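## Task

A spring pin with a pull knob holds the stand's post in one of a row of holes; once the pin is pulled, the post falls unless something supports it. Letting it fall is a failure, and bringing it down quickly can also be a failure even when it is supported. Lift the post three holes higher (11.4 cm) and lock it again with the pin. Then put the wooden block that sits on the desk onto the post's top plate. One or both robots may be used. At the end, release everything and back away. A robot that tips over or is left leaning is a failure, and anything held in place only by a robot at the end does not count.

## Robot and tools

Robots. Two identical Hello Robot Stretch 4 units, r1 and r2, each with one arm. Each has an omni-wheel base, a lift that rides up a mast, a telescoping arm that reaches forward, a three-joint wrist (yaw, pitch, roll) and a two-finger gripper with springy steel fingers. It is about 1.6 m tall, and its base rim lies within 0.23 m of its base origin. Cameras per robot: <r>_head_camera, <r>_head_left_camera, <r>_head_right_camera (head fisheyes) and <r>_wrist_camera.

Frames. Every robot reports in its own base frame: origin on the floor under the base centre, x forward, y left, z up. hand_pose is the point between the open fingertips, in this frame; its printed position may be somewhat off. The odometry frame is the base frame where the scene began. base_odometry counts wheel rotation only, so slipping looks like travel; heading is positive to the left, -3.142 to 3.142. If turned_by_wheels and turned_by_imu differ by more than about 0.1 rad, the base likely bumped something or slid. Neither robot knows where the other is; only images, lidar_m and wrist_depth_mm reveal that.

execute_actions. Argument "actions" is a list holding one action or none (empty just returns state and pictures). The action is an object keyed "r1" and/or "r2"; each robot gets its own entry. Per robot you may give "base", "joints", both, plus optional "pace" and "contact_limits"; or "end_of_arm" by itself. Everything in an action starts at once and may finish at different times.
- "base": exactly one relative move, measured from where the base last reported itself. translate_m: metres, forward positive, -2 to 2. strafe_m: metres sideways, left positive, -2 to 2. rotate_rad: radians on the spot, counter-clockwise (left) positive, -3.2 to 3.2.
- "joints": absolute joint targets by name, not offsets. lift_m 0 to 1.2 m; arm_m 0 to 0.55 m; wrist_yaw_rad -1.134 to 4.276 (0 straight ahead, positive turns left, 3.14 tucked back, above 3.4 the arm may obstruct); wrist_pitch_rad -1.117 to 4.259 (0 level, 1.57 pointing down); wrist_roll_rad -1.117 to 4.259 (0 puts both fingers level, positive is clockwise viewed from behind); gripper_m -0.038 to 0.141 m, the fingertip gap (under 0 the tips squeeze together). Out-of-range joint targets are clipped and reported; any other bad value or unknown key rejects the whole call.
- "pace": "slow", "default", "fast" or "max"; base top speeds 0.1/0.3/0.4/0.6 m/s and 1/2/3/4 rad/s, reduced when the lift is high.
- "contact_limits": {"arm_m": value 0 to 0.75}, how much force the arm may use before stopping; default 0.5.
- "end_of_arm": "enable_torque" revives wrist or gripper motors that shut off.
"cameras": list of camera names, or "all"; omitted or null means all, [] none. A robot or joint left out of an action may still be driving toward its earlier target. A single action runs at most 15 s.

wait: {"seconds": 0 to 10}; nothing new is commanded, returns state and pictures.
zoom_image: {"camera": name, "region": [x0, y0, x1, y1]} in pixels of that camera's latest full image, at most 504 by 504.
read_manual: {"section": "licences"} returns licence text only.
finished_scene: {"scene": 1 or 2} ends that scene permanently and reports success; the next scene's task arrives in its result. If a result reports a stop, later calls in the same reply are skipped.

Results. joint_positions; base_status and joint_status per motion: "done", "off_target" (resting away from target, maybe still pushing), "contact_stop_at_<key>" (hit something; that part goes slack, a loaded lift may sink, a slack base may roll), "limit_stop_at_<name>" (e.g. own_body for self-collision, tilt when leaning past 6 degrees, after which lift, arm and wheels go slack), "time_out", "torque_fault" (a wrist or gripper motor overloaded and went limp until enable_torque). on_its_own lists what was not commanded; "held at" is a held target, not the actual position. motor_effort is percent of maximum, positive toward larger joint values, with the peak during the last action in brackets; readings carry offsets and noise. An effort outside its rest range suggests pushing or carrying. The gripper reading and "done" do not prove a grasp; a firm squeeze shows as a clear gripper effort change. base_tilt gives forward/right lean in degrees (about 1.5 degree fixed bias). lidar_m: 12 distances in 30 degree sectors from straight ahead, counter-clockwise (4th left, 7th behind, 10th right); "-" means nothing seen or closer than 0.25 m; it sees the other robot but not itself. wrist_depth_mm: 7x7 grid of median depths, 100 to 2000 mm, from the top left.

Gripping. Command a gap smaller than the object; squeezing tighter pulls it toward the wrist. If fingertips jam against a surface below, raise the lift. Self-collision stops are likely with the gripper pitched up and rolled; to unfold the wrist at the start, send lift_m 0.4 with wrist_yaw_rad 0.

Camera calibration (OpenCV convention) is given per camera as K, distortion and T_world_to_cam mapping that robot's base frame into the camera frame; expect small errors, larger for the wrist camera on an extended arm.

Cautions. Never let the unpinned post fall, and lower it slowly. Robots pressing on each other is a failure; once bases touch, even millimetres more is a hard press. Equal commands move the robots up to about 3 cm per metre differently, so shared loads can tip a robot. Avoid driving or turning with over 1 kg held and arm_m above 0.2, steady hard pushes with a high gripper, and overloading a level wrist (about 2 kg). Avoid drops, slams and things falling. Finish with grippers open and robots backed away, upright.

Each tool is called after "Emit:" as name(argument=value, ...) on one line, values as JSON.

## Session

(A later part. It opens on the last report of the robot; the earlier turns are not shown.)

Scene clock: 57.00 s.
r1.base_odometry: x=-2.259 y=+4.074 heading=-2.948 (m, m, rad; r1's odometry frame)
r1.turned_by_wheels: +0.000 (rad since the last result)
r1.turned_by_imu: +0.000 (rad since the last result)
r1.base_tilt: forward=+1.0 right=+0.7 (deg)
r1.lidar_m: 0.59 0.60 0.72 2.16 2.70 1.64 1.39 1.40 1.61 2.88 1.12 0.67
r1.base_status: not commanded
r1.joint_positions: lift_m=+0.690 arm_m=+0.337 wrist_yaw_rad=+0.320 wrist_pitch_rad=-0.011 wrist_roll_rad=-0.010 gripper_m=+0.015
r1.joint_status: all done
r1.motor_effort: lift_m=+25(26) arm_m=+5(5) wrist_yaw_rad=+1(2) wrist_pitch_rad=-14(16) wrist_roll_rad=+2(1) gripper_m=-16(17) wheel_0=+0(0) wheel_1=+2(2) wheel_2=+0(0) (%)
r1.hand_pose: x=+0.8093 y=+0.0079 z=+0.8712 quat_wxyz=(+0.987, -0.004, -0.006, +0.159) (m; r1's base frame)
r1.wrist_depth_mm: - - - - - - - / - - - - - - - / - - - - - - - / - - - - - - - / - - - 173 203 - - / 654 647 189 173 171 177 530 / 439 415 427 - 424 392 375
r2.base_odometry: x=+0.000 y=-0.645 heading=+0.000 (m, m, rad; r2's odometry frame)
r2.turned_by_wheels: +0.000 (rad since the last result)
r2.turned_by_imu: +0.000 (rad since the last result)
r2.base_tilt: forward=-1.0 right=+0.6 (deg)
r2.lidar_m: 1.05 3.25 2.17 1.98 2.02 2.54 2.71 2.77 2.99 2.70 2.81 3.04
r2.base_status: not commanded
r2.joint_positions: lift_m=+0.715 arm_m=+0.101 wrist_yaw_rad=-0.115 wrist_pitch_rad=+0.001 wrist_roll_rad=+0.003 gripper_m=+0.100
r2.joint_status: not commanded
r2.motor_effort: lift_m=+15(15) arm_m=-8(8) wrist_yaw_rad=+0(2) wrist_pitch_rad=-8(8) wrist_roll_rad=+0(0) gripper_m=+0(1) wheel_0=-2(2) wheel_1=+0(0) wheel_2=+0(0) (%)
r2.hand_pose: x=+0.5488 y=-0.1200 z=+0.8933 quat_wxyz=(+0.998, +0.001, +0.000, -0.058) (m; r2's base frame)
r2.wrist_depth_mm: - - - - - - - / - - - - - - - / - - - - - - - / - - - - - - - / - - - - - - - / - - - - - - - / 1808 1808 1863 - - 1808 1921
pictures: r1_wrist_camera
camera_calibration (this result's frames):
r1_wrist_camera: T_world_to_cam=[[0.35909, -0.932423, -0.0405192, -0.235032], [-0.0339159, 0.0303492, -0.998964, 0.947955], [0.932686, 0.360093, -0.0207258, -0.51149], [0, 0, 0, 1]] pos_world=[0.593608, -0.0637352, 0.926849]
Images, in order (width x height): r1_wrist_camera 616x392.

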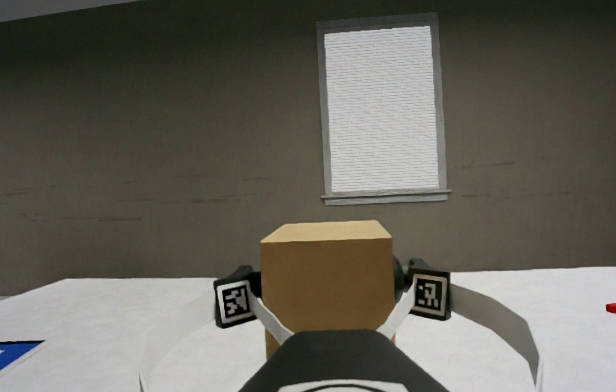

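Emit:
execute_actions(actions=[{"r1":{"base":{"strafe_m":2},"joints":{"lift_m":0.86,"arm_m":0.18,"wrist_yaw_rad":0.45},"pace":"fast"},"r2":{"base":{"translate_m":-0.2},"joints":{"arm_m":0,"lift_m":0.74}}}], cameras=["r1_wrist_camera","r1_head_camera","r2_wrist_camera"])

Scene clock: 63.77 s.
r1.base_odometry: x=-1.874 y=+2.111 heading=-2.948 (m, m, rad; r1's odometry frame)
r1.turned_by_wheels: +0.000 (rad since the last result)
r1.turned_by_imu: +0.013 (rad since the last result)
r1.base_tilt: forward=+0.9 right=+0.5 (deg)
r1.lidar_m: 0.52 2.86 1.01 3.69 3.63 2.13 1.87 1.87 2.20 3.96 1.43 3.27
r1.base_status: done
r1.joint_positions: lift_m=+0.860 arm_m=+0.181 wrist_yaw_rad=+0.450 wrist_pitch_rad=-0.011 wrist_roll_rad=-0.010 gripper_m=+0.015
r1.joint_status: all done
r1.motor_effort: lift_m=+24(29) arm_m=-5(6) wrist_yaw_rad=+2(13) wrist_pitch_rad=-14(17) wrist_roll_rad=+1(1) gripper_m=-16(17) wheel_0=+2(13) wheel_1=+0(14) wheel_2=-1(5) (%)
r1.hand_pose: x=+0.6496 y=+0.0468 z=+1.0412 quat_wxyz=(+0.975, -0.003, -0.007, +0.223) (m; r1's base frame)
r1.wrist_depth_mm: - - - - - - - / - - - - - - - / - - - - - - - / - - - - - - - / - - - 173 204 - - / - - 189 173 174 177 - / - - - - - - -
r2.base_odometry: x=-0.200 y=-0.645 heading=+0.000 (m, m, rad; r2's odometry frame)
r2.turned_by_wheels: +0.000 (rad since the last result)
r2.turned_by_imu: -0.002 (rad since the last result)
r2.base_tilt: forward=-0.9 right=+0.7 (deg)
r2.lidar_m: 1.27 3.19 2.12 1.96 1.98 2.52 2.50 2.55 3.02 2.76 2.83 1.30
r2.base_status: done
r2.joint_positions: lift_m=+0.740 arm_m=+0.001 wrist_yaw_rad=-0.115 wrist_pitch_rad=+0.001 wrist_roll_rad=+0.003 gripper_m=+0.100
r2.joint_status: all done
r2.motor_effort: lift_m=+24(25) arm_m=-8(5) wrist_yaw_rad=-2(1) wrist_pitch_rad=-8(8) wrist_roll_rad=+1(1) gripper_m=-1(1) wheel_0=+0(4) wheel_1=-1(6) wheel_2=+0(9) (%)
r2.hand_pose: x=+0.4488 y=-0.1199 z=+0.9176 quat_wxyz=(+0.998, +0.001, +0.000, -0.057) (m; r2's base frame)
r2.wrist_depth_mm: - - - - - - - / - - - - - - - / - - - - - 1182 - / - - - - - - - / - - - - - - - / - - - - - 1205 - / 1863 1921 1921 - - 1756 -
pictures: r1_head_camera, r1_wrist_camera, r2_wrist_camera
camera_calibration (this result's frames):
r1_wrist_camera: T_world_to_cam=[[0.476622, -0.878174, -0.0405207, -0.213436], [-0.0375758, 0.0257002, -0.998963, 1.11384], [0.878305, 0.477651, -0.0207488, -0.343212], [0, 0, 0, 1]] pos_world=[0.445026, -0.0521241, 1.09691]
r2_wrist_camera: T_world_to_cam=[[-0.10731, -0.99379, 0.0294438, -0.0974483], [-0.0357316, -0.0257407, -0.99903, 0.979149], [0.993583, -0.108258, -0.0327474, -0.203665], [0, 0, 0, 1]] pos_world=[0.226887, -0.0936874, 0.974399]
Images, in order (width x height): r1_head_camera 420x560, r1_wrist_camera 616x392, r2_wrist_camera 616x392.

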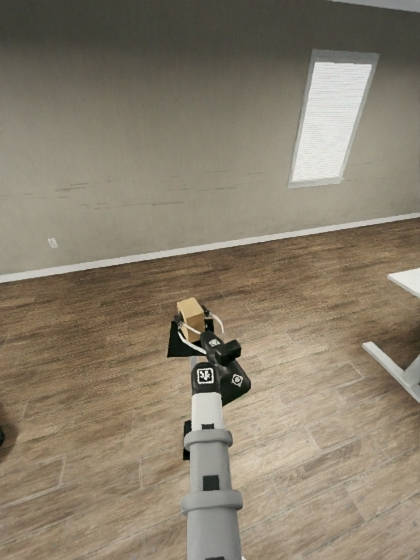

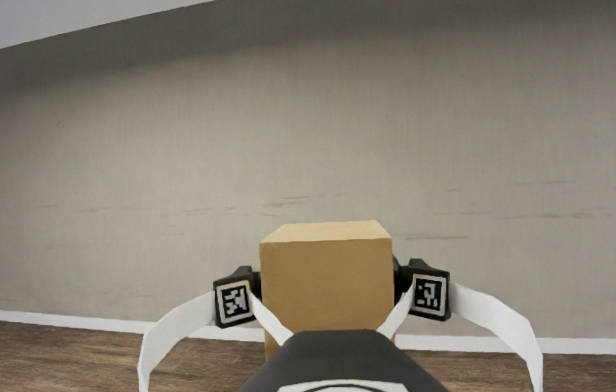

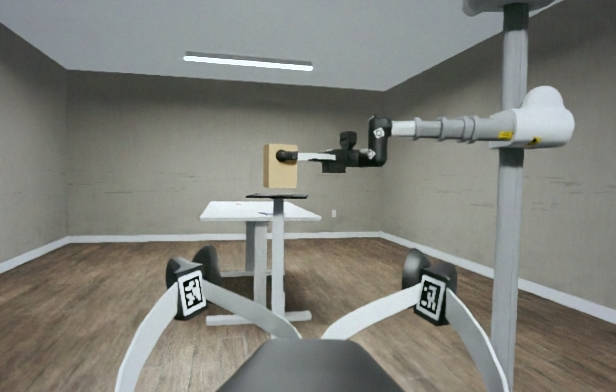

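Gap ≈2 cm.

Emit:
execute_actions(actions=[{"r1":{"joints":{"lift_m":0.84},"pace":"slow"}}], cameras=["r2_wrist_camera"])

Emit:
zoom_image(camera="r2_wrist_camera", region=[230,140,350,220])

Scene clock: 65.03 s.
r1.base_odometry: x=-1.874 y=+2.111 heading=-2.948 (m, m, rad; r1's odometry frame)
r1.turned_by_wheels: +0.000 (rad since the last result)
r1.turned_by_imu: +0.000 (rad since the last result)
r1.base_tilt: forward=+0.9 right=+0.6 (deg)
r1.lidar_m: 0.53 2.87 1.04 3.68 3.63 2.16 1.86 1.88 2.20 3.96 1.45 3.26
r1.base_status: not commanded
r1.joint_positions: lift_m=+0.840 arm_m=+0.181 wrist_yaw_rad=+0.450 wrist_pitch_rad=-0.011 wrist_roll_rad=-0.010 gripper_m=+0.015
r1.joint_status: all done
r1.motor_effort: lift_m=+19(22) arm_m=-5(5) wrist_yaw_rad=+2(2) wrist_pitch_rad=-14(14) wrist_roll_rad=+1(1) gripper_m=-18(18) wheel_0=+2(2) wheel_1=+0(0) wheel_2=+0(0) (%)
r1.hand_pose: x=+0.6496 y=+0.0468 z=+1.0216 quat_wxyz=(+0.975, -0.003, -0.007, +0.223) (m; r1's base frame)
r1.wrist_depth_mm: - - - - - - - / - - - - - - - / - - - - - - - / - - - - - - - / - - - 173 204 - - / - - 189 172 171 177 - / - - - - - - -
r2.base_odometry: x=-0.200 y=-0.645 heading=+0.000 (m, m, rad; r2's odometry frame)
r2.turned_by_wheels: +0.000 (rad since the last result)
r2.turned_by_imu: +0.000 (rad since the last result)
r2.base_tilt: forward=-0.9 right=+0.7 (deg)
r2.lidar_m: 1.25 3.20 2.13 1.94 1.98 2.51 2.50 2.55 3.04 2.74 2.82 1.29
r2.base_status: not commanded
r2.joint_positions: lift_m=+0.740 arm_m=+0.001 wrist_yaw_rad=-0.115 wrist_pitch_rad=+0.001 wrist_roll_rad=+0.003 gripper_m=+0.100
r2.joint_status: not commanded
r2.motor_effort: lift_m=+24(24) arm_m=-8(7) wrist_yaw_rad=-2(2) wrist_pitch_rad=-7(8) wrist_roll_rad=+0(0) gripper_m=-1(1) wheel_0=+1(0) wheel_1=-1(0) wheel_2=+0(0) (%)
r2.hand_pose: x=+0.4488 y=-0.1199 z=+0.9176 quat_wxyz=(+0.998, +0.001, +0.000, -0.057) (m; r2's base frame)
r2.wrist_depth_mm: - - - - - - - / - - - - - - - / - - - - - 1098 - / - - - - - - - / - - - - - - - / - - - - - 1205 - / 1921 1863 1921 - - 1756 -
pictures: r2_wrist_camera
camera_calibration (this result's frames):
r2_wrist_camera: T_world_to_cam=[[-0.10731, -0.99379, 0.0294438, -0.0974483], [-0.0357315, -0.0257407, -0.99903, 0.979149], [0.993583, -0.108258, -0.0327473, -0.203665], [0, 0, 0, 1]] pos_world=[0.226887, -0.0936874, 0.974399]
Images, in order (width x height): r2_wrist_camera 616x392.

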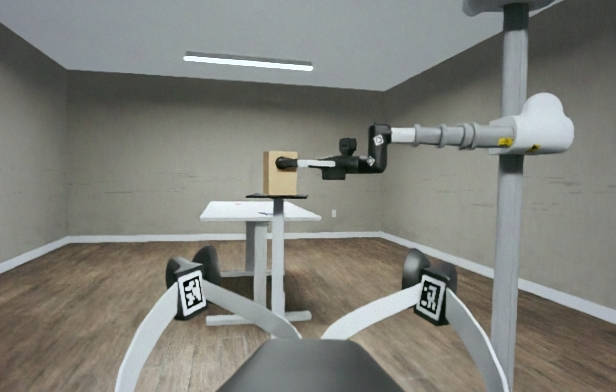

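Region (230, 140, 350, 220) of r2_wrist_camera's 616x392 image, scaled by 4.200.

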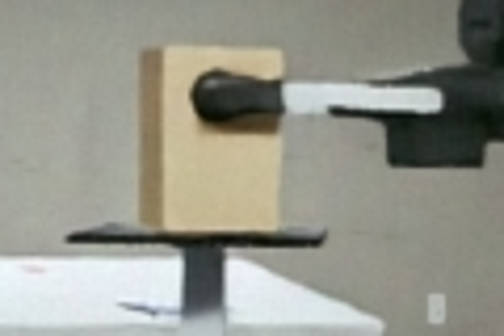

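Emit:
execute_actions(actions=[{"r1":{"joints":{"lift_m":0.836,"gripper_m":0.13}}}], cameras=[])

Emit:
execute_actions(actions=[{"r1":{"joints":{"lift_m":0.92},"pace":"fast"}}], cameras=[])

Emit:
execute_actions(actions=[{"r1":{"base":{"translate_m":-0.3},"joints":{"arm_m":0},"pace":"fast"}}], cameras=["r2_wrist_camera"])

Emit:
finished_scene(scene=1)

Scene clock: 67.60 s.
r1.base_odometry: x=-1.874 y=+2.111 heading=-2.948 (m, m, rad; r1's odometry frame)
r1.turned_by_wheels: +0.000 (rad since the last result)
r1.turned_by_imu: +0.000 (rad since the last result)
r1.base_tilt: forward=+0.9 right=+0.6 (deg)
r1.lidar_m: 0.53 2.85 1.02 3.68 3.65 2.16 1.85 1.87 2.20 3.95 1.44 3.27
r1.base_status: not commanded
r1.joint_positions: lift_m=+0.836 arm_m=+0.181 wrist_yaw_rad=+0.450 wrist_pitch_rad=-0.014 wrist_roll_rad=-0.010 gripper_m=+0.130
r1.joint_status: all done
r1.motor_effort: lift_m=+18(17) arm_m=-5(5) wrist_yaw_rad=+2(2) wrist_pitch_rad=-6(15) wrist_roll_rad=+1(1) gripper_m=-1(19) wheel_0=+1(1) wheel_1=+0(0) wheel_2=+0(0) (%)
r1.hand_pose: x=+0.6496 y=+0.0468 z=+1.0185 quat_wxyz=(+0.975, -0.003, -0.008, +0.223) (m; r1's base frame)
r1.wrist_depth_mm: - - - - - - - / - - - - - - - / - - - - - - - / - - - - - - - / - - - 186 - - - / - - 217 184 183 - - / - - - - - - -
r2.base_odometry: x=-0.200 y=-0.645 heading=+0.000 (m, m, rad; r2's odometry frame)
r2.turned_by_wheels: +0.000 (rad since the last result)
r2.turned_by_imu: -0.001 (rad since the last result)
r2.base_tilt: forward=-1.0 right=+0.8 (deg)
r2.lidar_m: 1.26 3.20 2.14 1.94 1.98 2.51 2.49 2.57 3.02 2.73 2.82 1.27
r2.base_status: not commanded
r2.joint_positions: lift_m=+0.740 arm_m=+0.001 wrist_yaw_rad=-0.115 wrist_pitch_rad=+0.001 wrist_roll_rad=+0.003 gripper_m=+0.100
r2.joint_status: not commanded
r2.motor_effort: lift_m=+24(24) arm_m=-8(7) wrist_yaw_rad=-2(0) wrist_pitch_rad=-8(8) wrist_roll_rad=-1(2) gripper_m=-1(0) wheel_0=+0(0) wheel_1=+0(1) wheel_2=+1(0) (%)
r2.hand_pose: x=+0.4488 y=-0.1199 z=+0.9176 quat_wxyz=(+0.998, +0.001, +0.000, -0.057) (m; r2's base frame)
r2.wrist_depth_mm: - - - - - - - / - - - - - - - / - - - - - 1098 - / - - - - - - - / - - - - - - - / - - - - - 1229 - / 1863 1921 1921 - - 1756 -
pictures: none
No camera images: the call's "cameras" was empty. Leave "cameras" out to get every camera's image.

Scene clock: 68.70 s.
r1.base_odometry: x=-1.874 y=+2.111 heading=-2.948 (m, m, rad; r1's odometry frame)
r1.turned_by_wheels: +0.000 (rad since the last result)
r1.turned_by_imu: +0.000 (rad since the last result)
r1.base_tilt: forward=+0.9 right=+0.5 (deg)
r1.lidar_m: 0.55 2.87 1.01 3.70 3.62 2.14 1.84 1.88 2.22 3.94 1.44 3.24
r1.base_status: not commanded
r1.joint_positions: lift_m=+0.920 arm_m=+0.181 wrist_yaw_rad=+0.450 wrist_pitch_rad=-0.014 wrist_roll_rad=-0.010 gripper_m=+0.130
r1.joint_status: all done
r1.motor_effort: lift_m=+23(28) arm_m=-5(5) wrist_yaw_rad=+3(2) wrist_pitch_rad=-7(7) wrist_roll_rad=+1(1) gripper_m=+2(0) wheel_0=+1(1) wheel_1=+0(0) wheel_2=+0(0) (%)
r1.hand_pose: x=+0.6496 y=+0.0468 z=+1.1021 quat_wxyz=(+0.975, -0.003, -0.008, +0.223) (m; r1's base frame)
r1.wrist_depth_mm: - - - - - - - / - - - - - - - / - - - - - - - / - - - - - - - / - - - - - - - / - - 217 - - - - / - - - - - - -
r2.base_odometry: x=-0.200 y=-0.645 heading=+0.000 (m, m, rad; r2's odometry frame)
r2.turned_by_wheels: +0.000 (rad since the last result)
r2.turned_by_imu: +0.000 (rad since the last result)
r2.base_tilt: forward=-0.9 right=+0.6 (deg)
r2.lidar_m: 1.23 3.21 2.13 1.95 1.98 2.51 2.52 2.56 3.05 2.78 2.82 1.29
r2.base_status: not commanded
r2.joint_positions: lift_m=+0.740 arm_m=+0.001 wrist_yaw_rad=-0.115 wrist_pitch_rad=+0.001 wrist_roll_rad=+0.003 gripper_m=+0.100
r2.joint_status: not commanded
r2.motor_effort: lift_m=+24(24) arm_m=-8(8) wrist_yaw_rad=-1(1) wrist_pitch_rad=-8(8) wrist_roll_rad=-1(1) gripper_m=+1(1) wheel_0=+0(0) wheel_1=+0(1) wheel_2=+0(0) (%)
r2.hand_pose: x=+0.4488 y=-0.1199 z=+0.9176 quat_wxyz=(+0.998, +0.001, +0.000, -0.057) (m; r2's base frame)
r2.wrist_depth_mm: - - - - - - - / - - - - - - - / - - - - - - - / - - - - - - - / - - - - - - - / - - - - - 1205 - / 1921 1863 1921 - - 1756 -
pictures: none
No camera images: the call's "cameras" was empty. Leave "cameras" out to get every camera's image.

Scene clock: 70.93 s.
r1.base_odometry: x=-1.580 y=+2.169 heading=-2.949 (m, m, rad; r1's odometry frame)
r1.turned_by_wheels: -0.001 (rad since the last result)
r1.turned_by_imu: +0.001 (rad since the last result)
r1.base_tilt: forward=+0.9 right=+0.5 (deg)
r1.lidar_m: 0.84 3.16 1.19 3.60 3.06 1.79 1.57 1.58 1.87 3.36 1.57 1.81
r1.base_status: done
r1.joint_positions: lift_m=+0.920 arm_m=+0.001 wrist_yaw_rad=+0.450 wrist_pitch_rad=-0.014 wrist_roll_rad=-0.010 gripper_m=+0.130
r1.joint_status: all done
r1.motor_effort: lift_m=+23(23) arm_m=-5(5) wrist_yaw_rad=+2(2) wrist_pitch_rad=-6(6) wrist_roll_rad=+0(0) gripper_m=+1(1) wheel_0=-3(9) wheel_1=-3(8) wheel_2=-1(8) (%)
r1.hand_pose: x=+0.4695 y=+0.0468 z=+1.1022 quat_wxyz=(+0.975, -0.003, -0.008, +0.223) (m; r1's base frame)
r1.wrist_depth_mm: - - - - - - - / - - - - - - - / - - - - - - - / - - - - - - - / 1182 - - - - - - / - - 218 - 634 559 - / - - - - - - -
r2.base_odometry: x=-0.200 y=-0.645 heading=+0.000 (m, m, rad; r2's odometry frame)
r2.turned_by_wheels: +0.000 (rad since the last result)
r2.turned_by_imu: -0.001 (rad since the last result)
r2.base_tilt: forward=-0.9 right=+0.8 (deg)
r2.lidar_m: 1.26 3.20 2.11 1.95 2.00 2.51 2.51 2.55 3.05 2.75 1.49 1.34
r2.base_status: not commanded
r2.joint_positions: lift_m=+0.740 arm_m=+0.001 wrist_yaw_rad=-0.115 wrist_pitch_rad=+0.001 wrist_roll_rad=+0.003 gripper_m=+0.100
r2.joint_status: not commanded
r2.motor_effort: lift_m=+24(24) arm_m=-7(7) wrist_yaw_rad=-2(2) wrist_pitch_rad=-8(9) wrist_roll_rad=+0(0) gripper_m=-2(1) wheel_0=+0(0) wheel_1=-1(1) wheel_2=+0(0) (%)
r2.hand_pose: x=+0.4488 y=-0.1199 z=+0.9176 quat_wxyz=(+0.998, +0.001, +0.000, -0.057) (m; r2's base frame)
r2.wrist_depth_mm: - - - - - - - / - - - - - - - / - - - - - - - / - - - - - - - / - - - - - - - / - - - - - - - / 1863 1863 1921 - - 1808 1863
pictures: r2_wrist_camera
camera_calibration (this result's frames):
r2_wrist_camera: T_world_to_cam=[[-0.10731, -0.993789, 0.0294438, -0.0974482], [-0.0357315, -0.0257407, -0.99903, 0.979149], [0.993583, -0.108258, -0.0327474, -0.203665], [0, 0, 0, 1]] pos_world=[0.226887, -0.0936874, 0.974399]
Images, in order (width x height): r2_wrist_camera 616x392.

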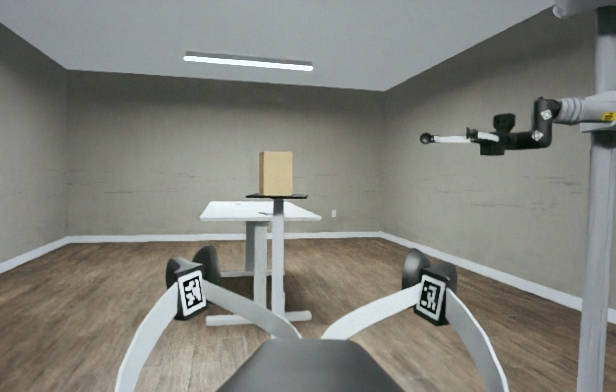

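The scene is finished: the task was done.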